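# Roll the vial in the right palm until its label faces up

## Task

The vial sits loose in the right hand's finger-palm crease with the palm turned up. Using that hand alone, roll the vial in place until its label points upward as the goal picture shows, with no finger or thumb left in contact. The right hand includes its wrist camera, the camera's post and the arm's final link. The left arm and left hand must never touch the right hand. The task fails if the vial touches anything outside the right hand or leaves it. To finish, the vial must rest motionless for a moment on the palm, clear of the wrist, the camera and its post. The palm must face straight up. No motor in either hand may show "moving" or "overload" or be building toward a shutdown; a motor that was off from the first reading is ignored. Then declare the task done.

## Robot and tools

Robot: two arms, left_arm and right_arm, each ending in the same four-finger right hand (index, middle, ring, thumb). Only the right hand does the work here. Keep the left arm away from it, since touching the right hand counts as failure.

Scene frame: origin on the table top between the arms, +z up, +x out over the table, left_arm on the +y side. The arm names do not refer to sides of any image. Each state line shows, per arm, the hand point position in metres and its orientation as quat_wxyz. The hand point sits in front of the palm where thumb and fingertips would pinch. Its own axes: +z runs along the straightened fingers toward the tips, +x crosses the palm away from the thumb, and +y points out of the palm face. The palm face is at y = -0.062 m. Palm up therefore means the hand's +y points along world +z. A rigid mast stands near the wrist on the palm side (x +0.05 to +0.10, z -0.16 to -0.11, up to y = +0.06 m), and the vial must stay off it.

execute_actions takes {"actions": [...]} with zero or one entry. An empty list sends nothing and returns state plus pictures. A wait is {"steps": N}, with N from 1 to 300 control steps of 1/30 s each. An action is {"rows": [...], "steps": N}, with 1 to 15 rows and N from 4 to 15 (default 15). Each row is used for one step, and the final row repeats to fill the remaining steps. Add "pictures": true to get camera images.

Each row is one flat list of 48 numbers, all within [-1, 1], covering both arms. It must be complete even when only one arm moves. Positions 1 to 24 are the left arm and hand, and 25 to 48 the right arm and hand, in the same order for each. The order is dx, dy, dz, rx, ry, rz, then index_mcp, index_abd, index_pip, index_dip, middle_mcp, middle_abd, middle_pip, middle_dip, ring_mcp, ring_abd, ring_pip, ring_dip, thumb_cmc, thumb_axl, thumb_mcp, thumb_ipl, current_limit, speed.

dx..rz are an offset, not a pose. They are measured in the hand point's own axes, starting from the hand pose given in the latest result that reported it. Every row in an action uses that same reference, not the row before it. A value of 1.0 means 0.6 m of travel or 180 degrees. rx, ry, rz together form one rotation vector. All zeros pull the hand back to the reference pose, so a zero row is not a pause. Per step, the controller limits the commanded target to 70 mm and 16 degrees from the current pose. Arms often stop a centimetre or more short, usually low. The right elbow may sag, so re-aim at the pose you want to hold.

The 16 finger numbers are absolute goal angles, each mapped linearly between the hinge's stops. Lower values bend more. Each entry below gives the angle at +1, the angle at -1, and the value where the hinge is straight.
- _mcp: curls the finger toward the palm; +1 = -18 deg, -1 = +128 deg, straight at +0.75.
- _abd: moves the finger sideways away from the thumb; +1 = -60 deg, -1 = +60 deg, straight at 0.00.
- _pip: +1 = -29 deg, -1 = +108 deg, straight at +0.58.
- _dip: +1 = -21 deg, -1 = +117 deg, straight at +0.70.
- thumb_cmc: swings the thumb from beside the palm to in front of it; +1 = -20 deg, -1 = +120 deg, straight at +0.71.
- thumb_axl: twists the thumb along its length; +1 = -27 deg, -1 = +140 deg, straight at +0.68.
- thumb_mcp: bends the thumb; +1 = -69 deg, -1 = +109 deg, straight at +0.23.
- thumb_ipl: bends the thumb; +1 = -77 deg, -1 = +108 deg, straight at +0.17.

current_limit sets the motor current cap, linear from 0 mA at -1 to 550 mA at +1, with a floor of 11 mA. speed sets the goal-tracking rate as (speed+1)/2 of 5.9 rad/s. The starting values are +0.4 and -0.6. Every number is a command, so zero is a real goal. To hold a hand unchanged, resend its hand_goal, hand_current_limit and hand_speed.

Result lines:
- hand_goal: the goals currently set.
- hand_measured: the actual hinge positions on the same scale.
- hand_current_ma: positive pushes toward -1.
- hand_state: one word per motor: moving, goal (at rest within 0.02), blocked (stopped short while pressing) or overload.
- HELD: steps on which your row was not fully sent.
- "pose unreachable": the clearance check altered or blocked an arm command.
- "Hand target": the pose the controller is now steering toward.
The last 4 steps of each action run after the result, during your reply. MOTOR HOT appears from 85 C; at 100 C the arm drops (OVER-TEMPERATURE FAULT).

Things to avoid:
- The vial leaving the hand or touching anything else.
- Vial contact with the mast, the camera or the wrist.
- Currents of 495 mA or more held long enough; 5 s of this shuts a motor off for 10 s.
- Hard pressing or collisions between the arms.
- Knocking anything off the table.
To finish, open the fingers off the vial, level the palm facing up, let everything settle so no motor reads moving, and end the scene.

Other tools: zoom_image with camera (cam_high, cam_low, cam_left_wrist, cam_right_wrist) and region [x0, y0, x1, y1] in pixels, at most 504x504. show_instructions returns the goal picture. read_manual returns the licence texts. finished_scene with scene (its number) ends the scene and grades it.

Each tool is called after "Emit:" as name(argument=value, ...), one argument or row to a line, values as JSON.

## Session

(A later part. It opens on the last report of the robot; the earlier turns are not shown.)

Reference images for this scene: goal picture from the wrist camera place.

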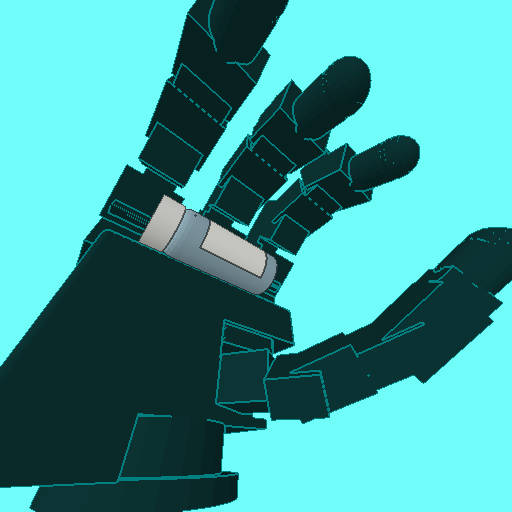

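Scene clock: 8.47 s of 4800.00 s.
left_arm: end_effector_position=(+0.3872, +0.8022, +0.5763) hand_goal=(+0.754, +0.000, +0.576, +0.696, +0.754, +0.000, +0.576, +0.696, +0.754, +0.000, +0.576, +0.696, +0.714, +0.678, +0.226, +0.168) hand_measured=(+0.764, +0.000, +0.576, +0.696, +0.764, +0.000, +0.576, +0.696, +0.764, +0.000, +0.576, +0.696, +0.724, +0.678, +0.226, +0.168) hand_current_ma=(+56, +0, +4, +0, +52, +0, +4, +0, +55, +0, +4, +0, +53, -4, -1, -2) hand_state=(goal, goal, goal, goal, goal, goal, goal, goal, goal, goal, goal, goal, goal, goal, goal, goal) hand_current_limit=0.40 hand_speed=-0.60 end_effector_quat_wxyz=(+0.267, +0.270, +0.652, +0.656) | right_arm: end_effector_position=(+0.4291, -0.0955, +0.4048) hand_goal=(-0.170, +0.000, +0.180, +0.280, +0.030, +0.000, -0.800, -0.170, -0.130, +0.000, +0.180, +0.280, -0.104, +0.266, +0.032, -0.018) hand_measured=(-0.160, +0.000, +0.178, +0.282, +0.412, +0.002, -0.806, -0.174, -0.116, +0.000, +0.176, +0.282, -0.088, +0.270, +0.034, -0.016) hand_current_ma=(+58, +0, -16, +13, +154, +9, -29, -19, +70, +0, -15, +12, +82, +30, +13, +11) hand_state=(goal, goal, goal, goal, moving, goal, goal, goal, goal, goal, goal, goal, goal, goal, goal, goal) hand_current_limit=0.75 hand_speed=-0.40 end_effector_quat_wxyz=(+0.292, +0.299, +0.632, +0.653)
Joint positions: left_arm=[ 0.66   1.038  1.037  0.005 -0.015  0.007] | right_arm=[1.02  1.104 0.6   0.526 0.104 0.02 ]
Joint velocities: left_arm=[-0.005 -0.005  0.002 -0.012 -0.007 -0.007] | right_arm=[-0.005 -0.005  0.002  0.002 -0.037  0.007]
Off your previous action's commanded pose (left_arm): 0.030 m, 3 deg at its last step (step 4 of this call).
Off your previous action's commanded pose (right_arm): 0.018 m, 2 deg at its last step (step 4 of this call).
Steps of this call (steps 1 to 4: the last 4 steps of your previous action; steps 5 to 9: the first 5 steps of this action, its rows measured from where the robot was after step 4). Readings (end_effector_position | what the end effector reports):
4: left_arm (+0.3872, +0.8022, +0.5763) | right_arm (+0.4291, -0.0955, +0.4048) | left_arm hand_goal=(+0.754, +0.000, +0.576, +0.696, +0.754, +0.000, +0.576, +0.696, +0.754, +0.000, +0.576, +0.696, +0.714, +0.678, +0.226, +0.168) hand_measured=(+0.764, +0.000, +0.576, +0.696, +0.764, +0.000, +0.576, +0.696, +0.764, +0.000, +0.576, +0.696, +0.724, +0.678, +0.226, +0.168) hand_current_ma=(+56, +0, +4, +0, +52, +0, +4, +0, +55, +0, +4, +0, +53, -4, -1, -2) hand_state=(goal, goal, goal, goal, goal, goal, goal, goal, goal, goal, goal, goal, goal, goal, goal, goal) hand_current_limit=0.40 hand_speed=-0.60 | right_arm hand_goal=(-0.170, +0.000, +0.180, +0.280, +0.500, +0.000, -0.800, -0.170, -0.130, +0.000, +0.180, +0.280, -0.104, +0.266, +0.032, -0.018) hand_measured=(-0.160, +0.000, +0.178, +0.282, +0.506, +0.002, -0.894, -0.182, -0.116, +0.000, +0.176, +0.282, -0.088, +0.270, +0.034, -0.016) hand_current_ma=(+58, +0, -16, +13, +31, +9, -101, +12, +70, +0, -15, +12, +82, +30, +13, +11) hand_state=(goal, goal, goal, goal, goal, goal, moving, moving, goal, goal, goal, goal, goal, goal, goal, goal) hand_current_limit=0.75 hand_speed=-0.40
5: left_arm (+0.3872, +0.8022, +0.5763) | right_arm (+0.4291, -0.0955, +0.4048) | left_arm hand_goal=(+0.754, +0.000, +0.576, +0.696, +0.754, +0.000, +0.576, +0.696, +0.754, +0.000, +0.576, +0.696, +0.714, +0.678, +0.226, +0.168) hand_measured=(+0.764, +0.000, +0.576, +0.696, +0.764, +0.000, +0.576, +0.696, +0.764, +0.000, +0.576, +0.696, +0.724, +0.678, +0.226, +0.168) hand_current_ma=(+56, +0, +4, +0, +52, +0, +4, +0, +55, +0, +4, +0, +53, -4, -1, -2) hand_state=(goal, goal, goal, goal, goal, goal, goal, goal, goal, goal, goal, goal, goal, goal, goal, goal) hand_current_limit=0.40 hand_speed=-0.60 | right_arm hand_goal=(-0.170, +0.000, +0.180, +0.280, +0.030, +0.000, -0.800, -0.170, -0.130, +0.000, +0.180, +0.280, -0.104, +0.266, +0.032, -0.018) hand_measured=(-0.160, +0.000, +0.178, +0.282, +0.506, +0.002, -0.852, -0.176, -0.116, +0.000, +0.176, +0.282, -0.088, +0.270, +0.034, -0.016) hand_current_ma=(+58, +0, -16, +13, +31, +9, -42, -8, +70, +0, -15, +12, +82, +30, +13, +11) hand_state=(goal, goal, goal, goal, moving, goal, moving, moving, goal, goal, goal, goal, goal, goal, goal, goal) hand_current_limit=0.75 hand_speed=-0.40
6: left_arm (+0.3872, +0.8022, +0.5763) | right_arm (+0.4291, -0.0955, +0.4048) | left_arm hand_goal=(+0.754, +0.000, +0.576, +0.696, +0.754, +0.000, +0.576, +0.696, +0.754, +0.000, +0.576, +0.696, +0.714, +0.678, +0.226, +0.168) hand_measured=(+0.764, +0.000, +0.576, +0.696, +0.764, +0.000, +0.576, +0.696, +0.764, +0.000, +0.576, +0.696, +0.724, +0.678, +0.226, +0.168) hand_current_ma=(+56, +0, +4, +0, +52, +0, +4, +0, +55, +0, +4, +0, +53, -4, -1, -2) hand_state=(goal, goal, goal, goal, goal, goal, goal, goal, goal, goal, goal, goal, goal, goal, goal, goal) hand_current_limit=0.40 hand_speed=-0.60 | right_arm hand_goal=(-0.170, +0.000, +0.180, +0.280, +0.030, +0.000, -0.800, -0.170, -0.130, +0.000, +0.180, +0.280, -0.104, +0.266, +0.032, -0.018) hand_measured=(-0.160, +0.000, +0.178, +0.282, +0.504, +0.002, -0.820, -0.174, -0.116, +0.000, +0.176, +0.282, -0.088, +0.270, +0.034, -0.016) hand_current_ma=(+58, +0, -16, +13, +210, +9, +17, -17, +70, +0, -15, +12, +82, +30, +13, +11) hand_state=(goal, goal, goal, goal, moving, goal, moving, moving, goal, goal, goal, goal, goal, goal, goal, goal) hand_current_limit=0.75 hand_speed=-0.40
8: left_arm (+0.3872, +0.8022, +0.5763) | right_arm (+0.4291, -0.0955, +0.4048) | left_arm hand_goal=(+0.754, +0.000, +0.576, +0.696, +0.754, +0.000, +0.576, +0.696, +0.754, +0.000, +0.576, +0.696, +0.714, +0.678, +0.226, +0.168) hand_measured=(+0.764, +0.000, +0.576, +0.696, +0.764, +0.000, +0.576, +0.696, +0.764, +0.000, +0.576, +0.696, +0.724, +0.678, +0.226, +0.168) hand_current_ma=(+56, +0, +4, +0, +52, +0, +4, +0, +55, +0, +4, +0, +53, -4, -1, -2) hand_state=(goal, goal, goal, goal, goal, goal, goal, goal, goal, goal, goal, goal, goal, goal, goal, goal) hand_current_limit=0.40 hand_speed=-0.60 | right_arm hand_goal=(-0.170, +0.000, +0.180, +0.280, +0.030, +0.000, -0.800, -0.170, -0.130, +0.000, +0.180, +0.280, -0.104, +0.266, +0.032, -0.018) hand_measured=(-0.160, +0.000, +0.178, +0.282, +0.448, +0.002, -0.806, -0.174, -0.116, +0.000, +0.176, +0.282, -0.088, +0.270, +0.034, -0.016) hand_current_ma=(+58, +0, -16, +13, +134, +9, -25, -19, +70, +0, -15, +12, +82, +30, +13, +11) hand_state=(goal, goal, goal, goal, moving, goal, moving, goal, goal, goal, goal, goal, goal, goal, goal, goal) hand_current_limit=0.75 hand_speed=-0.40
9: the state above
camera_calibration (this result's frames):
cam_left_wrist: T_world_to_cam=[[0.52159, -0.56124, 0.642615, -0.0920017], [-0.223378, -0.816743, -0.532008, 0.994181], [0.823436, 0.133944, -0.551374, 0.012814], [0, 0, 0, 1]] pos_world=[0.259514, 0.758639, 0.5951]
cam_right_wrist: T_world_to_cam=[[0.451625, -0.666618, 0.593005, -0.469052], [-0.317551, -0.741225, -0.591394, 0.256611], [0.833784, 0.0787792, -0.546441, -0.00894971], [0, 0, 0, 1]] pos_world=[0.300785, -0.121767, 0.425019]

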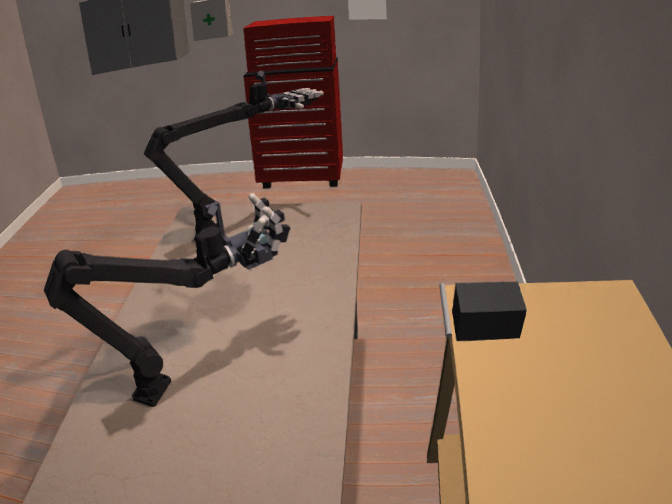

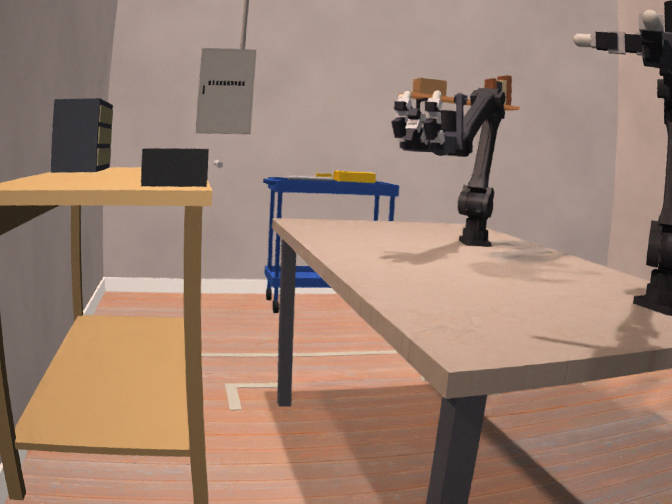

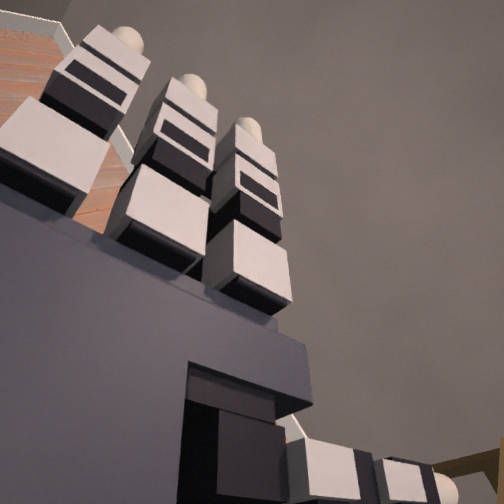

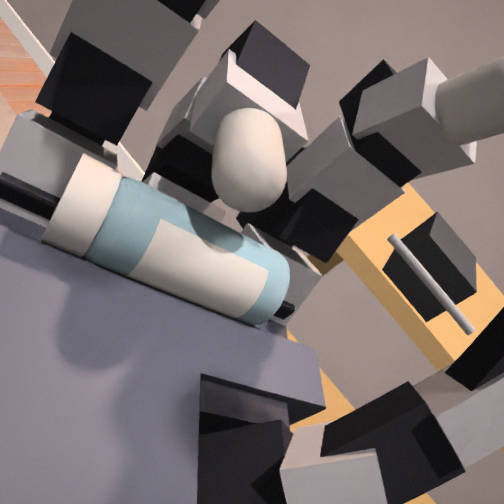

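Emit:
execute_actions(
  actions=[
    {"rows": [[0.0004,0.0478,-0.0121,-0.0166,0,0,0.754,0,0.576,0.696,0.754,0,0.576,0.696,0.754,0,0.576,0.696,0.714,0.678,0.226,0.168,0.4,-0.6,0.001,0.0303,0.0034,-0.0107,0,0.001,-0.17,0,0.18,0.28,0.03,0,-0.885,-0.23,-0.13,0,0.18,0.28,-0.104,0.266,0.032,-0.018,0.75,-0.6]], "steps": 5},
  ],
)

Emit:
execute_actions(
  actions=[
    {"rows": [[0.0004,0.0478,-0.0121,-0.0166,0,0,0.754,0,0.576,0.696,0.754,0,0.576,0.696,0.754,0,0.576,0.696,0.714,0.678,0.226,0.168,0.4,-0.6,0.001,0.0303,0.0034,-0.0107,0,0.001,-0.17,0,0.18,0.28,0.455,0,-0.9,-0.23,-0.13,0,0.18,0.28,-0.104,0.266,0.032,-0.018,0.75,-0.6]], "steps": 9},
  ],
)

Emit:
execute_actions(
  actions=[
    {"rows": [[0.0004,0.0478,-0.0121,-0.0166,0,0,0.754,0,0.576,0.696,0.754,0,0.576,0.696,0.754,0,0.576,0.696,0.714,0.678,0.226,0.168,0.4,-0.6,0.001,0.0303,0.0034,-0.0107,0,0.001,-0.17,0,0.18,0.28,0.455,0,-0.925,-0.235,-0.13,0,0.18,0.28,-0.104,0.266,0.032,-0.018,0.75,-0.6],[0.0004,0.0478,-0.0121,-0.0166,0,0,0.754,0,0.576,0.696,0.754,0,0.576,0.696,0.754,0,0.576,0.696,0.714,0.678,0.226,0.168,0.4,-0.6,0.001,0.0303,0.0034,-0.0107,0,0.001,-0.17,0,0.18,0.28,0.455,0,-0.93,-0.236,-0.13,0,0.18,0.28,-0.104,0.266,0.032,-0.018,0.75,-0.6],[0.0004,0.0478,-0.0121,-0.0166,0,0,0.754,0,0.576,0.696,0.754,0,0.576,0.696,0.754,0,0.576,0.696,0.714,0.678,0.226,0.168,0.4,-0.6,0.001,0.0303,0.0034,-0.0107,0,0.001,-0.17,0,0.18,0.28,0.455,0,-0.94,-0.24,-0.13,0,0.18,0.28,-0.104,0.266,0.032,-0.018,0.75,-0.6],[0.0004,0.0478,-0.0121,-0.0166,0,0,0.754,0,0.576,0.696,0.754,0,0.576,0.696,0.754,0,0.576,0.696,0.714,0.678,0.226,0.168,0.4,-0.6,0.001,0.0303,0.0034,-0.0107,0,0.001,-0.17,0,0.18,0.28,0.455,0,-0.958,-0.246,-0.13,0,0.18,0.28,-0.104,0.266,0.032,-0.018,0.75,-0.6]], "steps": 8},
  ],
)

Emit:
execute_actions(
  actions=[
    {"rows": [[0.0004,0.0478,-0.0121,-0.0166,0,0,0.754,0,0.576,0.696,0.754,0,0.576,0.696,0.754,0,0.576,0.696,0.714,0.678,0.226,0.168,0.4,-0.6,0.001,0.0303,0.0034,-0.0107,0,0.001,-0.17,0,0.18,0.28,0.455,0,-0.7,-0.15,-0.13,0,0.18,0.28,-0.104,0.266,0.032,-0.018,0.75,-0.4]], "steps": 11},
  ],
  pictures=true,
)

Scene clock: 9.00 s of 4800.00 s.
left_arm: end_effector_position=(+0.3872, +0.8022, +0.5763) hand_goal=(+0.754, +0.000, +0.576, +0.696, +0.754, +0.000, +0.576, +0.696, +0.754, +0.000, +0.576, +0.696, +0.714, +0.678, +0.226, +0.168) hand_measured=(+0.764, +0.000, +0.576, +0.696, +0.764, +0.000, +0.576, +0.696, +0.764, +0.000, +0.576, +0.696, +0.724, +0.678, +0.226, +0.168) hand_current_ma=(+56, +0, +4, +0, +52, +0, +4, +0, +55, +0, +4, +0, +53, -4, -1, -2) hand_state=(goal, goal, goal, goal, goal, goal, goal, goal, goal, goal, goal, goal, goal, goal, goal, goal) hand_current_limit=0.40 hand_speed=-0.60 end_effector_quat_wxyz=(+0.267, +0.270, +0.652, +0.656) | right_arm: end_effector_position=(+0.4291, -0.0955, +0.4048) hand_goal=(-0.170, +0.000, +0.180, +0.280, +0.030, +0.000, -0.884, -0.230, -0.130, +0.000, +0.180, +0.280, -0.104, +0.266, +0.032, -0.018) hand_measured=(-0.160, +0.000, +0.178, +0.282, +0.040, +0.002, -0.806, -0.174, -0.116, +0.000, +0.176, +0.282, -0.088, +0.270, +0.034, -0.016) hand_current_ma=(+58, +0, -16, +13, +56, +9, -29, -19, +70, +0, -15, +12, +82, +30, +13, +11) hand_state=(goal, goal, goal, goal, goal, goal, moving, moving, goal, goal, goal, goal, goal, goal, goal, goal) hand_current_limit=0.75 hand_speed=-0.60 end_effector_quat_wxyz=(+0.292, +0.299, +0.632, +0.653)
Joint positions: left_arm=[ 0.66   1.038  1.037  0.005 -0.015  0.007] | right_arm=[1.02  1.104 0.6   0.526 0.104 0.02 ]
Joint velocities: left_arm=[-0.015  0.005  0.017 -0.017 -0.007 -0.007] | right_arm=[ 0.005 -0.015 -0.012  0.017 -0.022  0.022]
Off your previous action's commanded pose (left_arm): 0.030 m, 3 deg at its last step (step 4 of this call).
Off your previous action's commanded pose (right_arm): 0.018 m, 2 deg at its last step (step 4 of this call).
Steps of this call (steps 1 to 4: the last 4 steps of your previous action; steps 5 to 15: nothing new was sent; step 16: the first step of this action). Readings (end_effector_position | what the end effector reports):
16: the state above

Scene clock: 9.30 s of 4800.00 s.
left_arm: end_effector_position=(+0.3872, +0.8022, +0.5763) hand_goal=(+0.754, +0.000, +0.576, +0.696, +0.754, +0.000, +0.576, +0.696, +0.754, +0.000, +0.576, +0.696, +0.714, +0.678, +0.226, +0.168) hand_measured=(+0.764, +0.000, +0.576, +0.696, +0.764, +0.000, +0.576, +0.696, +0.764, +0.000, +0.576, +0.696, +0.724, +0.678, +0.226, +0.168) hand_current_ma=(+56, +0, +4, +0, +52, +0, +4, +0, +55, +0, +4, +0, +53, -4, -1, -2) hand_state=(goal, goal, goal, goal, goal, goal, goal, goal, goal, goal, goal, goal, goal, goal, goal, goal) hand_current_limit=0.40 hand_speed=-0.60 end_effector_quat_wxyz=(+0.267, +0.270, +0.652, +0.656) | right_arm: end_effector_position=(+0.4291, -0.0955, +0.4048) hand_goal=(-0.170, +0.000, +0.180, +0.280, +0.456, +0.000, -0.900, -0.230, -0.130, +0.000, +0.180, +0.280, -0.104, +0.266, +0.032, -0.018) hand_measured=(-0.160, +0.000, +0.178, +0.282, +0.110, +0.002, -0.848, -0.208, -0.116, +0.000, +0.176, +0.282, -0.088, +0.270, +0.034, -0.016) hand_current_ma=(+58, +0, -16, +13, -65, +11, +270, +119, +70, +0, -15, +12, +82, +30, +13, +11) hand_state=(goal, goal, goal, goal, moving, goal, moving, moving, goal, goal, goal, goal, goal, goal, goal, goal) hand_current_limit=0.75 hand_speed=-0.60 end_effector_quat_wxyz=(+0.292, +0.299, +0.632, +0.653)
Joint positions: left_arm=[ 0.66   1.038  1.037  0.005 -0.015  0.007] | right_arm=[1.02  1.104 0.6   0.526 0.104 0.02 ]
Joint velocities: left_arm=[ 0.005 -0.005 -0.017  0.002  0.007 -0.051] | right_arm=[-0.015  0.005  0.007 -0.002 -0.139  0.022]
Off your previous action's commanded pose (left_arm): 0.030 m, 3 deg at its last step (step 4 of this call).
Off your previous action's commanded pose (right_arm): 0.018 m, 2 deg at its last step (step 4 of this call).
Steps of this call (steps 1 to 4: the last 4 steps of your previous action; steps 5 to 9: the first 5 steps of this action, its rows measured from where the robot was after step 4). Readings (end_effector_position | what the end effector reports):
4: left_arm (+0.3872, +0.8022, +0.5763) | right_arm (+0.4291, -0.0955, +0.4048) | left_arm hand_goal=(+0.754, +0.000, +0.576, +0.696, +0.754, +0.000, +0.576, +0.696, +0.754, +0.000, +0.576, +0.696, +0.714, +0.678, +0.226, +0.168) hand_measured=(+0.764, +0.000, +0.576, +0.696, +0.764, +0.000, +0.576, +0.696, +0.764, +0.000, +0.576, +0.696, +0.724, +0.678, +0.226, +0.168) hand_current_ma=(+56, +0, +4, +0, +52, +0, +4, +0, +55, +0, +4, +0, +53, -4, -1, -2) hand_state=(goal, goal, goal, goal, goal, goal, goal, goal, goal, goal, goal, goal, goal, goal, goal, goal) hand_current_limit=0.40 hand_speed=-0.60 | right_arm hand_goal=(-0.170, +0.000, +0.180, +0.280, +0.030, +0.000, -0.884, -0.230, -0.130, +0.000, +0.180, +0.280, -0.104, +0.266, +0.032, -0.018) hand_measured=(-0.160, +0.000, +0.178, +0.282, +0.040, +0.002, -0.846, -0.210, -0.116, +0.000, +0.176, +0.282, -0.088, +0.270, +0.034, -0.016) hand_current_ma=(+58, +0, -16, +13, +56, +9, +200, +110, +70, +0, -15, +12, +82, +30, +13, +11) hand_state=(goal, goal, goal, goal, goal, goal, moving, blocked, goal, goal, goal, goal, goal, goal, goal, goal) hand_current_limit=0.75 hand_speed=-0.60
5: left_arm (+0.3872, +0.8022, +0.5763) | right_arm (+0.4291, -0.0955, +0.4048) | left_arm hand_goal=(+0.754, +0.000, +0.576, +0.696, +0.754, +0.000, +0.576, +0.696, +0.754, +0.000, +0.576, +0.696, +0.714, +0.678, +0.226, +0.168) hand_measured=(+0.764, +0.000, +0.576, +0.696, +0.764, +0.000, +0.576, +0.696, +0.764, +0.000, +0.576, +0.696, +0.724, +0.678, +0.226, +0.168) hand_current_ma=(+56, +0, +4, +0, +52, +0, +4, +0, +55, +0, +4, +0, +53, -4, -1, -2) hand_state=(goal, goal, goal, goal, goal, goal, goal, goal, goal, goal, goal, goal, goal, goal, goal, goal) hand_current_limit=0.40 hand_speed=-0.60 | right_arm hand_goal=(-0.170, +0.000, +0.180, +0.280, +0.456, +0.000, -0.900, -0.230, -0.130, +0.000, +0.180, +0.280, -0.104, +0.266, +0.032, -0.018) hand_measured=(-0.160, +0.000, +0.178, +0.282, +0.040, +0.002, -0.846, -0.210, -0.116, +0.000, +0.176, +0.282, -0.088, +0.270, +0.034, -0.016) hand_current_ma=(+58, +0, -16, +13, +56, +9, +197, +107, +70, +0, -15, +12, +82, +30, +13, +11) hand_state=(goal, goal, goal, goal, moving, goal, moving, blocked, goal, goal, goal, goal, goal, goal, goal, goal) hand_current_limit=0.75 hand_speed=-0.60
6: left_arm (+0.3872, +0.8022, +0.5763) | right_arm (+0.4291, -0.0955, +0.4048) | left_arm hand_goal=(+0.754, +0.000, +0.576, +0.696, +0.754, +0.000, +0.576, +0.696, +0.754, +0.000, +0.576, +0.696, +0.714, +0.678, +0.226, +0.168) hand_measured=(+0.764, +0.000, +0.576, +0.696, +0.764, +0.000, +0.576, +0.696, +0.764, +0.000, +0.576, +0.696, +0.724, +0.678, +0.226, +0.168) hand_current_ma=(+56, +0, +4, +0, +52, +0, +4, +0, +55, +0, +4, +0, +53, -4, -1, -2) hand_state=(goal, goal, goal, goal, goal, goal, goal, goal, goal, goal, goal, goal, goal, goal, goal, goal) hand_current_limit=0.40 hand_speed=-0.60 | right_arm hand_goal=(-0.170, +0.000, +0.180, +0.280, +0.456, +0.000, -0.900, -0.230, -0.130, +0.000, +0.180, +0.280, -0.104, +0.266, +0.032, -0.018) hand_measured=(-0.160, +0.000, +0.178, +0.282, +0.042, +0.002, -0.846, -0.210, -0.116, +0.000, +0.176, +0.282, -0.088, +0.270, +0.034, -0.016) hand_current_ma=(+58, +0, -16, +13, -54, +9, +284, +107, +70, +0, -15, +12, +82, +30, +13, +11) hand_state=(goal, goal, goal, goal, moving, goal, moving, blocked, goal, goal, goal, goal, goal, goal, goal, goal) hand_current_limit=0.75 hand_speed=-0.60
8: left_arm (+0.3872, +0.8022, +0.5763) | right_arm (+0.4291, -0.0955, +0.4048) | left_arm hand_goal=(+0.754, +0.000, +0.576, +0.696, +0.754, +0.000, +0.576, +0.696, +0.754, +0.000, +0.576, +0.696, +0.714, +0.678, +0.226, +0.168) hand_measured=(+0.764, +0.000, +0.576, +0.696, +0.764, +0.000, +0.576, +0.696, +0.764, +0.000, +0.576, +0.696, +0.724, +0.678, +0.226, +0.168) hand_current_ma=(+56, +0, +4, +0, +52, +0, +4, +0, +55, +0, +4, +0, +53, -4, -1, -2) hand_state=(goal, goal, goal, goal, goal, goal, goal, goal, goal, goal, goal, goal, goal, goal, goal, goal) hand_current_limit=0.40 hand_speed=-0.60 | right_arm hand_goal=(-0.170, +0.000, +0.180, +0.280, +0.456, +0.000, -0.900, -0.230, -0.130, +0.000, +0.180, +0.280, -0.104, +0.266, +0.032, -0.018) hand_measured=(-0.160, +0.000, +0.178, +0.282, +0.082, +0.002, -0.848, -0.210, -0.116, +0.000, +0.176, +0.282, -0.088, +0.270, +0.034, -0.016) hand_current_ma=(+58, +0, -16, +13, -39, +10, +262, +106, +70, +0, -15, +12, +82, +30, +13, +11) hand_state=(goal, goal, goal, goal, moving, goal, moving, blocked, goal, goal, goal, goal, goal, goal, goal, goal) hand_current_limit=0.75 hand_speed=-0.60
9: the state above

Scene clock: 9.57 s of 4800.00 s.
left_arm: end_effector_position=(+0.3872, +0.8022, +0.5763) hand_goal=(+0.754, +0.000, +0.576, +0.696, +0.754, +0.000, +0.576, +0.696, +0.754, +0.000, +0.576, +0.696, +0.714, +0.678, +0.226, +0.168) hand_measured=(+0.764, +0.000, +0.576, +0.696, +0.764, +0.000, +0.576, +0.696, +0.764, +0.000, +0.576, +0.696, +0.724, +0.678, +0.226, +0.168) hand_current_ma=(+56, +0, +4, +0, +52, +0, +4, +0, +55, +0, +4, +0, +53, -4, -1, -2) hand_state=(goal, goal, goal, goal, goal, goal, goal, goal, goal, goal, goal, goal, goal, goal, goal, goal) hand_current_limit=0.40 hand_speed=-0.60 end_effector_quat_wxyz=(+0.267, +0.270, +0.652, +0.656) | right_arm: end_effector_position=(+0.4291, -0.0955, +0.4048) hand_goal=(-0.170, +0.000, +0.180, +0.280, +0.456, +0.000, -0.958, -0.246, -0.130, +0.000, +0.180, +0.280, -0.104, +0.266, +0.032, -0.018) hand_measured=(-0.160, +0.000, +0.178, +0.282, +0.360, +0.002, -0.894, -0.212, -0.116, +0.000, +0.178, +0.282, -0.088, +0.270, +0.034, -0.016) hand_current_ma=(+58, +0, -16, +13, -19, +11, +179, +146, +70, +0, -15, +12, +82, +30, +13, +11) hand_state=(goal, goal, goal, goal, moving, goal, moving, moving, goal, goal, goal, goal, goal, goal, goal, goal) hand_current_limit=0.75 hand_speed=-0.60 end_effector_quat_wxyz=(+0.292, +0.299, +0.632, +0.653)
Joint positions: left_arm=[ 0.66   1.038  1.037  0.005 -0.015  0.007] | right_arm=[1.02  1.104 0.6   0.526 0.104 0.02 ]
Joint velocities: left_arm=[-0.005 -0.034  0.002  0.002  0.022 -0.022] | right_arm=[ 0.005 -0.015 -0.007 -0.007 -0.007 -0.007]
Off your previous action's commanded pose (left_arm): 0.030 m, 3 deg at its last step (step 4 of this call).
Off your previous action's commanded pose (right_arm): 0.018 m, 2 deg at its last step (step 4 of this call).
Steps of this call (steps 1 to 4: the last 4 steps of your previous action; steps 5 to 8: the first 4 steps of this action, its rows measured from where the robot was after step 4). Readings (end_effector_position | what the end effector reports):
4: left_arm (+0.3872, +0.8022, +0.5763) | right_arm (+0.4291, -0.0955, +0.4048) | left_arm hand_goal=(+0.754, +0.000, +0.576, +0.696, +0.754, +0.000, +0.576, +0.696, +0.754, +0.000, +0.576, +0.696, +0.714, +0.678, +0.226, +0.168) hand_measured=(+0.764, +0.000, +0.576, +0.696, +0.764, +0.000, +0.576, +0.696, +0.764, +0.000, +0.576, +0.696, +0.724, +0.678, +0.226, +0.168) hand_current_ma=(+56, +0, +4, +0, +52, +0, +4, +0, +55, +0, +4, +0, +53, -4, -1, -2) hand_state=(goal, goal, goal, goal, goal, goal, goal, goal, goal, goal, goal, goal, goal, goal, goal, goal) hand_current_limit=0.40 hand_speed=-0.60 | right_arm hand_goal=(-0.170, +0.000, +0.180, +0.280, +0.456, +0.000, -0.900, -0.230, -0.130, +0.000, +0.180, +0.280, -0.104, +0.266, +0.032, -0.018) hand_measured=(-0.160, +0.000, +0.178, +0.282, +0.230, +0.002, -0.856, -0.206, -0.116, +0.000, +0.178, +0.282, -0.088, +0.270, +0.034, -0.016) hand_current_ma=(+58, +0, -16, +13, -31, +11, +66, +59, +70, +0, -15, +12, +82, +30, +13, +11) hand_state=(goal, goal, goal, goal, moving, goal, moving, moving, goal, goal, goal, goal, goal, goal, goal, goal) hand_current_limit=0.75 hand_speed=-0.60
5: left_arm (+0.3872, +0.8022, +0.5763) | right_arm (+0.4291, -0.0955, +0.4048) | left_arm hand_goal=(+0.754, +0.000, +0.576, +0.696, +0.754, +0.000, +0.576, +0.696, +0.754, +0.000, +0.576, +0.696, +0.714, +0.678, +0.226, +0.168) hand_measured=(+0.764, +0.000, +0.576, +0.696, +0.764, +0.000, +0.576, +0.696, +0.764, +0.000, +0.576, +0.696, +0.724, +0.678, +0.226, +0.168) hand_current_ma=(+56, +0, +4, +0, +52, +0, +4, +0, +55, +0, +4, +0, +53, -4, -1, -2) hand_state=(goal, goal, goal, goal, goal, goal, goal, goal, goal, goal, goal, goal, goal, goal, goal, goal) hand_current_limit=0.40 hand_speed=-0.60 | right_arm hand_goal=(-0.170, +0.000, +0.180, +0.280, +0.456, +0.000, -0.924, -0.234, -0.130, +0.000, +0.180, +0.280, -0.104, +0.266, +0.032, -0.018) hand_measured=(-0.160, +0.000, +0.178, +0.282, +0.264, +0.002, -0.870, -0.212, -0.116, +0.000, +0.178, +0.282, -0.088, +0.270, +0.034, -0.016) hand_current_ma=(+58, +0, -16, +13, -22, +11, +150, +95, +70, +0, -15, +12, +82, +30, +13, +11) hand_state=(goal, goal, goal, goal, moving, goal, moving, moving, goal, goal, goal, goal, goal, goal, goal, goal) hand_current_limit=0.75 hand_speed=-0.60
6: left_arm (+0.3872, +0.8022, +0.5763) | right_arm (+0.4291, -0.0955, +0.4048) | left_arm hand_goal=(+0.754, +0.000, +0.576, +0.696, +0.754, +0.000, +0.576, +0.696, +0.754, +0.000, +0.576, +0.696, +0.714, +0.678, +0.226, +0.168) hand_measured=(+0.764, +0.000, +0.576, +0.696, +0.764, +0.000, +0.576, +0.696, +0.764, +0.000, +0.576, +0.696, +0.724, +0.678, +0.226, +0.168) hand_current_ma=(+56, +0, +4, +0, +52, +0, +4, +0, +55, +0, +4, +0, +53, -4, -1, -2) hand_state=(goal, goal, goal, goal, goal, goal, goal, goal, goal, goal, goal, goal, goal, goal, goal, goal) hand_current_limit=0.40 hand_speed=-0.60 | right_arm hand_goal=(-0.170, +0.000, +0.180, +0.280, +0.456, +0.000, -0.930, -0.236, -0.130, +0.000, +0.180, +0.280, -0.104, +0.266, +0.032, -0.018) hand_measured=(-0.160, +0.000, +0.178, +0.282, +0.296, +0.002, -0.876, -0.212, -0.116, +0.000, +0.178, +0.282, -0.088, +0.270, +0.034, -0.016) hand_current_ma=(+58, +0, -16, +13, -23, +11, +165, +113, +70, +0, -15, +12, +82, +30, +13, +11) hand_state=(goal, goal, goal, goal, moving, goal, moving, moving, goal, goal, goal, goal, goal, goal, goal, goal) hand_current_limit=0.75 hand_speed=-0.60
8: the state above

Scene clock: 9.93 s of 4800.00 s.
left_arm: end_effector_position=(+0.3872, +0.8022, +0.5763) hand_goal=(+0.754, +0.000, +0.576, +0.696, +0.754, +0.000, +0.576, +0.696, +0.754, +0.000, +0.576, +0.696, +0.714, +0.678, +0.226, +0.168) hand_measured=(+0.764, +0.000, +0.576, +0.696, +0.764, +0.000, +0.576, +0.696, +0.764, +0.000, +0.576, +0.696, +0.724, +0.678, +0.226, +0.168) hand_current_ma=(+56, +0, +4, +0, +52, +0, +4, +0, +55, +0, +4, +0, +53, -4, -1, -2) hand_state=(goal, goal, goal, goal, goal, goal, goal, goal, goal, goal, goal, goal, goal, goal, goal, goal) hand_current_limit=0.40 hand_speed=-0.60 end_effector_quat_wxyz=(+0.267, +0.270, +0.652, +0.656) | right_arm: end_effector_position=(+0.4291, -0.0955, +0.4048) hand_goal=(-0.170, +0.000, +0.180, +0.280, +0.456, +0.000, -0.700, -0.150, -0.130, +0.000, +0.180, +0.280, -0.104, +0.266, +0.032, -0.018) hand_measured=(-0.160, +0.000, +0.178, +0.282, +0.462, +0.002, -0.746, -0.154, -0.116, +0.000, +0.178, +0.282, -0.088, +0.270, +0.034, -0.016) hand_current_ma=(+58, +0, -16, +13, +30, +11, -17, -20, +70, +0, -15, +12, +82, +30, +13, +11) hand_state=(goal, goal, goal, goal, goal, goal, moving, goal, goal, goal, goal, goal, goal, goal, goal, goal) hand_current_limit=0.75 hand_speed=-0.40 end_effector_quat_wxyz=(+0.292, +0.299, +0.632, +0.653)
Joint positions: left_arm=[ 0.66   1.038  1.037  0.005 -0.015  0.007] | right_arm=[1.02  1.104 0.6   0.526 0.104 0.02 ]
Joint velocities: left_arm=[-0.015 -0.005 -0.002 -0.007  0.051  0.007] | right_arm=[-0.015  0.005  0.002 -0.012  0.007 -0.051]
Off your previous action's commanded pose (left_arm): 0.030 m, 3 deg at its last step (step 4 of this call).
Off your previous action's commanded pose (right_arm): 0.018 m, 2 deg at its last step (step 4 of this call).
Steps of this call (steps 1 to 4: the last 4 steps of your previous action; steps 5 to 11: the first 7 steps of this action, its rows measured from where the robot was after step 4). Readings (end_effector_position | what the end effector reports):
4: left_arm (+0.3872, +0.8022, +0.5763) | right_arm (+0.4291, -0.0955, +0.4048) | left_arm hand_goal=(+0.754, +0.000, +0.576, +0.696, +0.754, +0.000, +0.576, +0.696, +0.754, +0.000, +0.576, +0.696, +0.714, +0.678, +0.226, +0.168) hand_measured=(+0.764, +0.000, +0.576, +0.696, +0.764, +0.000, +0.576, +0.696, +0.764, +0.000, +0.576, +0.696, +0.724, +0.678, +0.226, +0.168) hand_current_ma=(+56, +0, +4, +0, +52, +0, +4, +0, +55, +0, +4, +0, +53, -4, -1, -2) hand_state=(goal, goal, goal, goal, goal, goal, goal, goal, goal, goal, goal, goal, goal, goal, goal, goal) hand_current_limit=0.40 hand_speed=-0.60 | right_arm hand_goal=(-0.170, +0.000, +0.180, +0.280, +0.456, +0.000, -0.958, -0.246, -0.130, +0.000, +0.180, +0.280, -0.104, +0.266, +0.032, -0.018) hand_measured=(-0.160, +0.000, +0.178, +0.282, +0.458, +0.002, -0.924, -0.216, -0.116, +0.000, +0.178, +0.282, -0.088, +0.270, +0.034, -0.016) hand_current_ma=(+58, +0, -16, +13, +46, +11, +155, +141, +70, +0, -15, +12, +82, +30, +13, +11) hand_state=(goal, goal, goal, goal, moving, goal, moving, moving, goal, goal, goal, goal, goal, goal, goal, goal) hand_current_limit=0.75 hand_speed=-0.60
5: left_arm (+0.3872, +0.8022, +0.5763) | right_arm (+0.4291, -0.0955, +0.4048) | left_arm hand_goal=(+0.754, +0.000, +0.576, +0.696, +0.754, +0.000, +0.576, +0.696, +0.754, +0.000, +0.576, +0.696, +0.714, +0.678, +0.226, +0.168) hand_measured=(+0.764, +0.000, +0.576, +0.696, +0.764, +0.000, +0.576, +0.696, +0.764, +0.000, +0.576, +0.696, +0.724, +0.678, +0.226, +0.168) hand_current_ma=(+56, +0, +4, +0, +52, +0, +4, +0, +55, +0, +4, +0, +53, -4, -1, -2) hand_state=(goal, goal, goal, goal, goal, goal, goal, goal, goal, goal, goal, goal, goal, goal, goal, goal) hand_current_limit=0.40 hand_speed=-0.60 | right_arm hand_goal=(-0.170, +0.000, +0.180, +0.280, +0.456, +0.000, -0.700, -0.150, -0.130, +0.000, +0.180, +0.280, -0.104, +0.266, +0.032, -0.018) hand_measured=(-0.160, +0.000, +0.178, +0.282, +0.462, +0.002, -0.924, -0.216, -0.116, +0.000, +0.178, +0.282, -0.088, +0.270, +0.034, -0.016) hand_current_ma=(+58, +0, -16, +13, +36, +11, +174, +152, +70, +0, -15, +12, +82, +30, +13, +11) hand_state=(goal, goal, goal, goal, moving, goal, moving, moving, goal, goal, goal, goal, goal, goal, goal, goal) hand_current_limit=0.75 hand_speed=-0.40
6: left_arm (+0.3872, +0.8022, +0.5763) | right_arm (+0.4291, -0.0955, +0.4048) | left_arm hand_goal=(+0.754, +0.000, +0.576, +0.696, +0.754, +0.000, +0.576, +0.696, +0.754, +0.000, +0.576, +0.696, +0.714, +0.678, +0.226, +0.168) hand_measured=(+0.764, +0.000, +0.576, +0.696, +0.764, +0.000, +0.576, +0.696, +0.764, +0.000, +0.576, +0.696, +0.724, +0.678, +0.226, +0.168) hand_current_ma=(+56, +0, +4, +0, +52, +0, +4, +0, +55, +0, +4, +0, +53, -4, -1, -2) hand_state=(goal, goal, goal, goal, goal, goal, goal, goal, goal, goal, goal, goal, goal, goal, goal, goal) hand_current_limit=0.40 hand_speed=-0.60 | right_arm hand_goal=(-0.170, +0.000, +0.180, +0.280, +0.456, +0.000, -0.700, -0.150, -0.130, +0.000, +0.180, +0.280, -0.104, +0.266, +0.032, -0.018) hand_measured=(-0.160, +0.000, +0.178, +0.282, +0.462, +0.002, -0.922, -0.214, -0.116, +0.000, +0.178, +0.282, -0.088, +0.270, +0.034, -0.016) hand_current_ma=(+58, +0, -16, +13, +30, +11, -33, -46, +70, +0, -15, +12, +82, +30, +13, +11) hand_state=(goal, goal, goal, goal, moving, goal, moving, moving, goal, goal, goal, goal, goal, goal, goal, goal) hand_current_limit=0.75 hand_speed=-0.40
8: left_arm (+0.3872, +0.8022, +0.5763) | right_arm (+0.4291, -0.0955, +0.4048) | left_arm hand_goal=(+0.754, +0.000, +0.576, +0.696, +0.754, +0.000, +0.576, +0.696, +0.754, +0.000, +0.576, +0.696, +0.714, +0.678, +0.226, +0.168) hand_measured=(+0.764, +0.000, +0.576, +0.696, +0.764, +0.000, +0.576, +0.696, +0.764, +0.000, +0.576, +0.696, +0.724, +0.678, +0.226, +0.168) hand_current_ma=(+56, +0, +4, +0, +52, +0, +4, +0, +55, +0, +4, +0, +53, -4, -1, -2) hand_state=(goal, goal, goal, goal, goal, goal, goal, goal, goal, goal, goal, goal, goal, goal, goal, goal) hand_current_limit=0.40 hand_speed=-0.60 | right_arm hand_goal=(-0.170, +0.000, +0.180, +0.280, +0.456, +0.000, -0.700, -0.150, -0.130, +0.000, +0.180, +0.280, -0.104, +0.266, +0.032, -0.018) hand_measured=(-0.160, +0.000, +0.178, +0.282, +0.462, +0.002, -0.876, -0.170, -0.116, +0.000, +0.178, +0.282, -0.088, +0.270, +0.034, -0.016) hand_current_ma=(+58, +0, -16, +13, +30, +11, -101, +23, +70, +0, -15, +12, +82, +30, +13, +11) hand_state=(goal, goal, goal, goal, goal, goal, moving, moving, goal, goal, goal, goal, goal, goal, goal, goal) hand_current_limit=0.75 hand_speed=-0.40
11: the state above
camera_calibration (this result's frames):
cam_left_wrist: T_world_to_cam=[[0.52159, -0.56124, 0.642615, -0.0920017], [-0.223378, -0.816743, -0.532008, 0.994181], [0.823436, 0.133944, -0.551374, 0.012814], [0, 0, 0, 1]] pos_world=[0.259514, 0.758639, 0.5951]
cam_right_wrist: T_world_to_cam=[[0.451625, -0.666618, 0.593005, -0.469052], [-0.317551, -0.741225, -0.591394, 0.256611], [0.833784, 0.0787792, -0.546441, -0.00894971], [0, 0, 0, 1]] pos_world=[0.300785, -0.121767, 0.425019]

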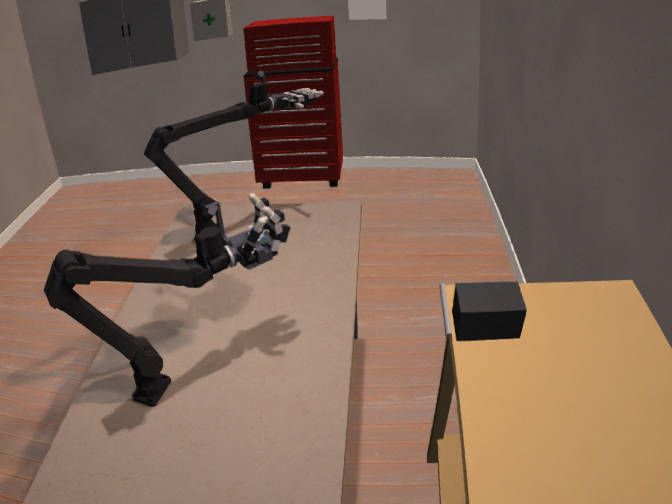

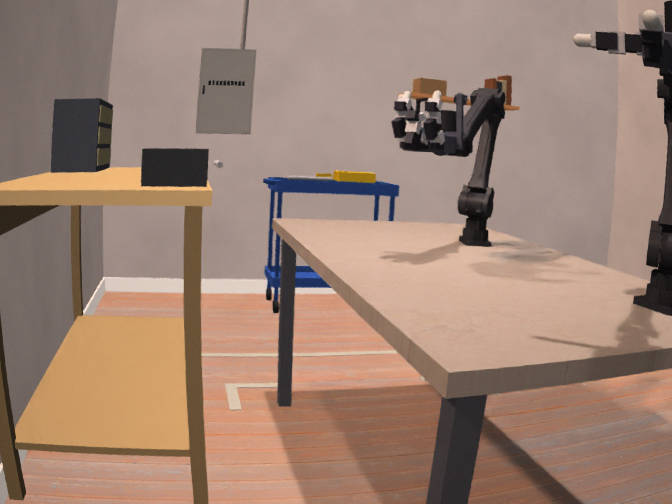

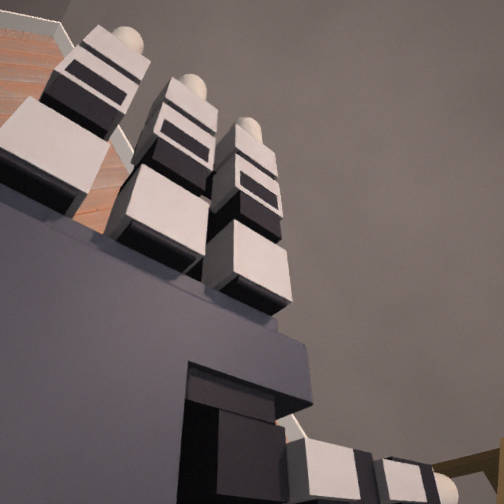

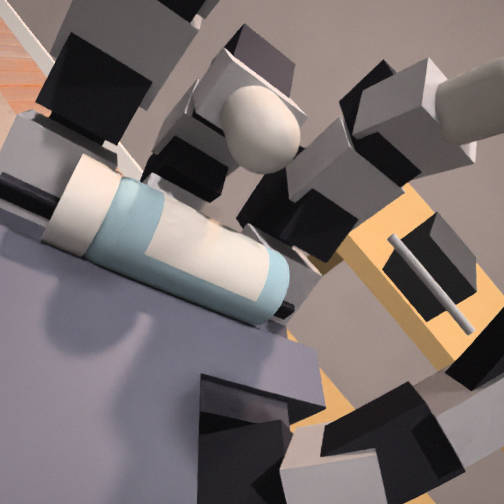

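Emit:
execute_actions(
  actions=[
    {"rows": [[0.0004,0.0478,-0.0121,-0.0166,0,0,0.754,0,0.576,0.696,0.754,0,0.576,0.696,0.754,0,0.576,0.696,0.714,0.678,0.226,0.168,0.4,-0.6,0.001,0.0303,0.0034,-0.0107,0,0.001,0.06,0,0.18,0.28,0.3,0,-0.7,-0.15,0.06,0,0.18,0.28,-0.104,0.266,0.032,-0.018,0.75,-0.5]], "steps": 14},
  ],
  pictures=true,
)

Emit:
zoom_image(
  camera="cam_right_wrist",
  region=[30, 130, 330, 350],
)

Scene clock: 10.43 s of 4800.00 s.
left_arm: end_effector_position=(+0.3872, +0.8022, +0.5763) hand_goal=(+0.754, +0.000, +0.576, +0.696, +0.754, +0.000, +0.576, +0.696, +0.754, +0.000, +0.576, +0.696, +0.714, +0.678, +0.226, +0.168) hand_measured=(+0.764, +0.000, +0.576, +0.696, +0.764, +0.000, +0.576, +0.696, +0.764, +0.000, +0.576, +0.696, +0.724, +0.678, +0.226, +0.168) hand_current_ma=(+56, +0, +4, +0, +52, +0, +4, +0, +55, +0, +4, +0, +53, -4, -1, -2) hand_state=(goal, goal, goal, goal, goal, goal, goal, goal, goal, goal, goal, goal, goal, goal, goal, goal) hand_current_limit=0.40 hand_speed=-0.60 end_effector_quat_wxyz=(+0.267, +0.270, +0.652, +0.656) | right_arm: end_effector_position=(+0.4291, -0.0955, +0.4048) hand_goal=(+0.060, +0.000, +0.180, +0.280, +0.300, +0.000, -0.700, -0.150, +0.060, +0.000, +0.180, +0.280, -0.104, +0.266, +0.032, -0.018) hand_measured=(+0.064, +0.000, +0.178, +0.282, +0.316, +0.002, -0.704, -0.154, +0.066, +0.000, +0.178, +0.282, -0.088, +0.270, +0.034, -0.016) hand_current_ma=(+33, +0, -9, +13, +86, +11, -25, -20, +30, +0, -10, +12, +82, +30, +13, +11) hand_state=(moving, goal, goal, goal, goal, goal, goal, goal, moving, goal, goal, goal, goal, goal, goal, goal) hand_current_limit=0.75 hand_speed=-0.50 end_effector_quat_wxyz=(+0.292, +0.299, +0.632, +0.653)
Joint positions: left_arm=[ 0.66   1.038  1.037  0.005 -0.015  0.007] | right_arm=[1.02  1.104 0.6   0.526 0.104 0.02 ]
Joint velocities: left_arm=[-0.005  0.005 -0.007 -0.002 -0.022 -0.081] | right_arm=[ 0.005 -0.015  0.012  0.007  0.007  0.007]
Off your previous action's commanded pose (left_arm): 0.030 m, 3 deg at its last step (step 4 of this call).
Off your previous action's commanded pose (right_arm): 0.018 m, 2 deg at its last step (step 4 of this call).
Steps of this call (steps 1 to 4: the last 4 steps of your previous action; step 5: nothing new was sent; steps 6 to 15: the first 10 steps of this action). Readings (end_effector_position | what the end effector reports):
6: left_arm (+0.3872, +0.8022, +0.5763) | right_arm (+0.4291, -0.0955, +0.4048) | left_arm hand_goal=(+0.754, +0.000, +0.576, +0.696, +0.754, +0.000, +0.576, +0.696, +0.754, +0.000, +0.576, +0.696, +0.714, +0.678, +0.226, +0.168) hand_measured=(+0.764, +0.000, +0.576, +0.696, +0.764, +0.000, +0.576, +0.696, +0.764, +0.000, +0.576, +0.696, +0.724, +0.678, +0.226, +0.168) hand_current_ma=(+56, +0, +4, +0, +52, +0, +4, +0, +55, +0, +4, +0, +53, -4, -1, -2) hand_state=(goal, goal, goal, goal, goal, goal, goal, goal, goal, goal, goal, goal, goal, goal, goal, goal) hand_current_limit=0.40 hand_speed=-0.60 | right_arm hand_goal=(+0.060, +0.000, +0.180, +0.280, +0.300, +0.000, -0.700, -0.150, +0.060, +0.000, +0.180, +0.280, -0.104, +0.266, +0.032, -0.018) hand_measured=(-0.160, +0.000, +0.178, +0.282, +0.462, +0.002, -0.706, -0.154, -0.116, +0.000, +0.178, +0.282, -0.088, +0.270, +0.034, -0.016) hand_current_ma=(+58, +0, -16, +13, +30, +11, -26, -20, +70, +0, -15, +12, +82, +30, +13, +11) hand_state=(moving, goal, goal, goal, moving, goal, goal, goal, moving, goal, goal, goal, goal, goal, goal, goal) hand_current_limit=0.75 hand_speed=-0.50
7: left_arm (+0.3872, +0.8022, +0.5763) | right_arm (+0.4291, -0.0955, +0.4048) | left_arm hand_goal=(+0.754, +0.000, +0.576, +0.696, +0.754, +0.000, +0.576, +0.696, +0.754, +0.000, +0.576, +0.696, +0.714, +0.678, +0.226, +0.168) hand_measured=(+0.764, +0.000, +0.576, +0.696, +0.764, +0.000, +0.576, +0.696, +0.764, +0.000, +0.576, +0.696, +0.724, +0.678, +0.226, +0.168) hand_current_ma=(+56, +0, +4, +0, +52, +0, +4, +0, +55, +0, +4, +0, +53, -4, -1, -2) hand_state=(goal, goal, goal, goal, goal, goal, goal, goal, goal, goal, goal, goal, goal, goal, goal, goal) hand_current_limit=0.40 hand_speed=-0.60 | right_arm hand_goal=(+0.060, +0.000, +0.180, +0.280, +0.300, +0.000, -0.700, -0.150, +0.060, +0.000, +0.180, +0.280, -0.104, +0.266, +0.032, -0.018) hand_measured=(-0.158, +0.000, +0.178, +0.282, +0.460, +0.002, -0.706, -0.154, -0.116, +0.000, +0.178, +0.282, -0.088, +0.270, +0.034, -0.016) hand_current_ma=(-83, +0, -16, +12, +186, +11, -23, -20, -79, +0, -15, +12, +82, +30, +13, +11) hand_state=(moving, goal, goal, goal, moving, goal, goal, goal, moving, goal, goal, goal, goal, goal, goal, goal) hand_current_limit=0.75 hand_speed=-0.50
9: left_arm (+0.3872, +0.8022, +0.5763) | right_arm (+0.4291, -0.0955, +0.4048) | left_arm hand_goal=(+0.754, +0.000, +0.576, +0.696, +0.754, +0.000, +0.576, +0.696, +0.754, +0.000, +0.576, +0.696, +0.714, +0.678, +0.226, +0.168) hand_measured=(+0.764, +0.000, +0.576, +0.696, +0.764, +0.000, +0.576, +0.696, +0.764, +0.000, +0.576, +0.696, +0.724, +0.678, +0.226, +0.168) hand_current_ma=(+56, +0, +4, +0, +52, +0, +4, +0, +55, +0, +4, +0, +53, -4, -1, -2) hand_state=(goal, goal, goal, goal, goal, goal, goal, goal, goal, goal, goal, goal, goal, goal, goal, goal) hand_current_limit=0.40 hand_speed=-0.60 | right_arm hand_goal=(+0.060, +0.000, +0.180, +0.280, +0.300, +0.000, -0.700, -0.150, +0.060, +0.000, +0.180, +0.280, -0.104, +0.266, +0.032, -0.018) hand_measured=(-0.106, +0.000, +0.178, +0.282, +0.412, +0.002, -0.704, -0.154, -0.066, +0.000, +0.178, +0.282, -0.088, +0.270, +0.034, -0.016) hand_current_ma=(-47, +0, -16, +13, +146, +11, -25, -20, -50, +0, -15, +12, +82, +30, +13, +11) hand_state=(moving, goal, goal, goal, moving, goal, goal, goal, moving, goal, goal, goal, goal, goal, goal, goal) hand_current_limit=0.75 hand_speed=-0.50
13: left_arm (+0.3872, +0.8022, +0.5763) | right_arm (+0.4291, -0.0955, +0.4048) | left_arm hand_goal=(+0.754, +0.000, +0.576, +0.696, +0.754, +0.000, +0.576, +0.696, +0.754, +0.000, +0.576, +0.696, +0.714, +0.678, +0.226, +0.168) hand_measured=(+0.764, +0.000, +0.576, +0.696, +0.764, +0.000, +0.576, +0.696, +0.764, +0.000, +0.576, +0.696, +0.724, +0.678, +0.226, +0.168) hand_current_ma=(+56, +0, +4, +0, +52, +0, +4, +0, +55, +0, +4, +0, +53, -4, -1, -2) hand_state=(goal, goal, goal, goal, goal, goal, goal, goal, goal, goal, goal, goal, goal, goal, goal, goal) hand_current_limit=0.40 hand_speed=-0.60 | right_arm hand_goal=(+0.060, +0.000, +0.180, +0.280, +0.300, +0.000, -0.700, -0.150, +0.060, +0.000, +0.180, +0.280, -0.104, +0.266, +0.032, -0.018) hand_measured=(+0.044, +0.000, +0.178, +0.282, +0.318, +0.002, -0.704, -0.154, +0.060, +0.000, +0.178, +0.282, -0.088, +0.270, +0.034, -0.016) hand_current_ma=(+82, +0, -6, +13, +74, +11, -25, -20, +53, +0, -8, +12, +82, +30, +13, +11) hand_state=(moving, goal, moving, goal, moving, goal, goal, goal, moving, goal, goal, goal, goal, goal, goal, goal) hand_current_limit=0.75 hand_speed=-0.50
15: the state above
camera_calibration (this result's frames):
cam_left_wrist: T_world_to_cam=[[0.52159, -0.56124, 0.642615, -0.0920017], [-0.223378, -0.816743, -0.532008, 0.994181], [0.823436, 0.133944, -0.551374, 0.012814], [0, 0, 0, 1]] pos_world=[0.259514, 0.758639, 0.5951]
cam_right_wrist: T_world_to_cam=[[0.451625, -0.666618, 0.593005, -0.469052], [-0.317551, -0.741225, -0.591394, 0.256611], [0.833784, 0.0787792, -0.546441, -0.00894971], [0, 0, 0, 1]] pos_world=[0.300785, -0.121767, 0.425019]

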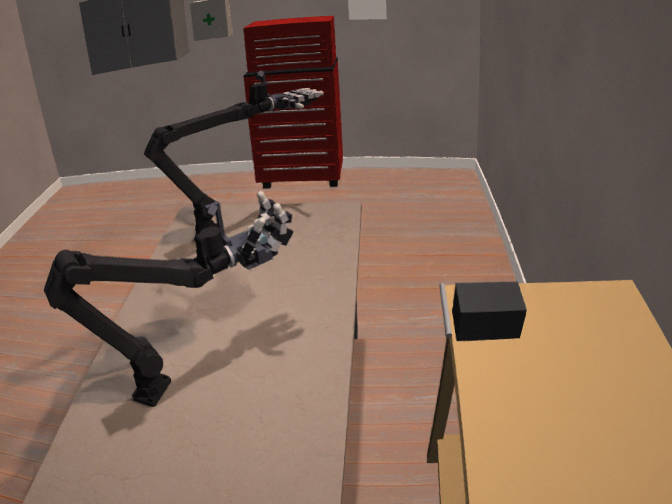

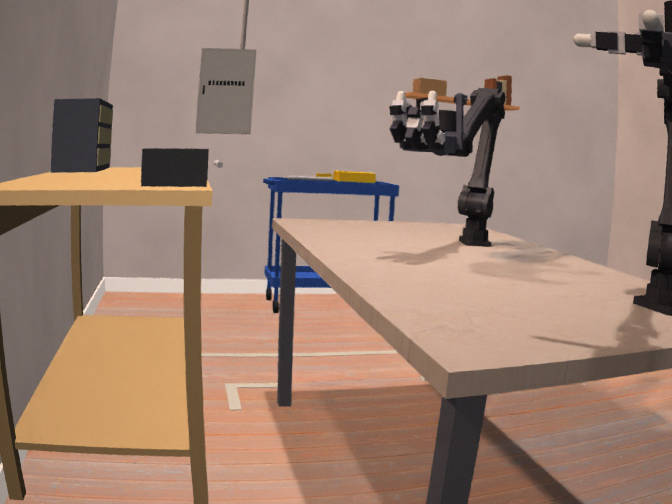

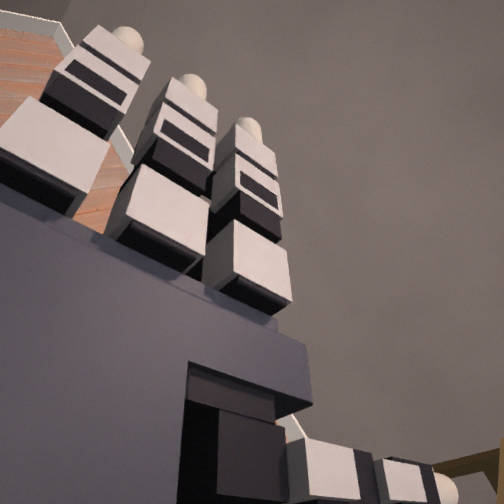

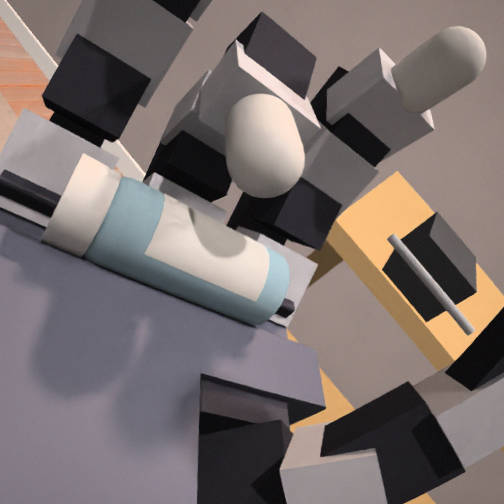

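Region (30, 130, 330, 350) of cam_right_wrist's 504x504 image, scaled by 1.680, with more detail than that image has; it fills the top 370 rows of this view, and the rest is white.

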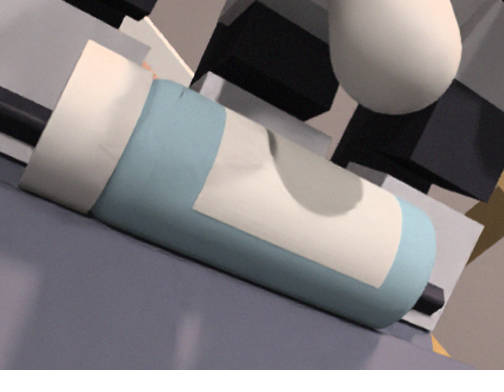

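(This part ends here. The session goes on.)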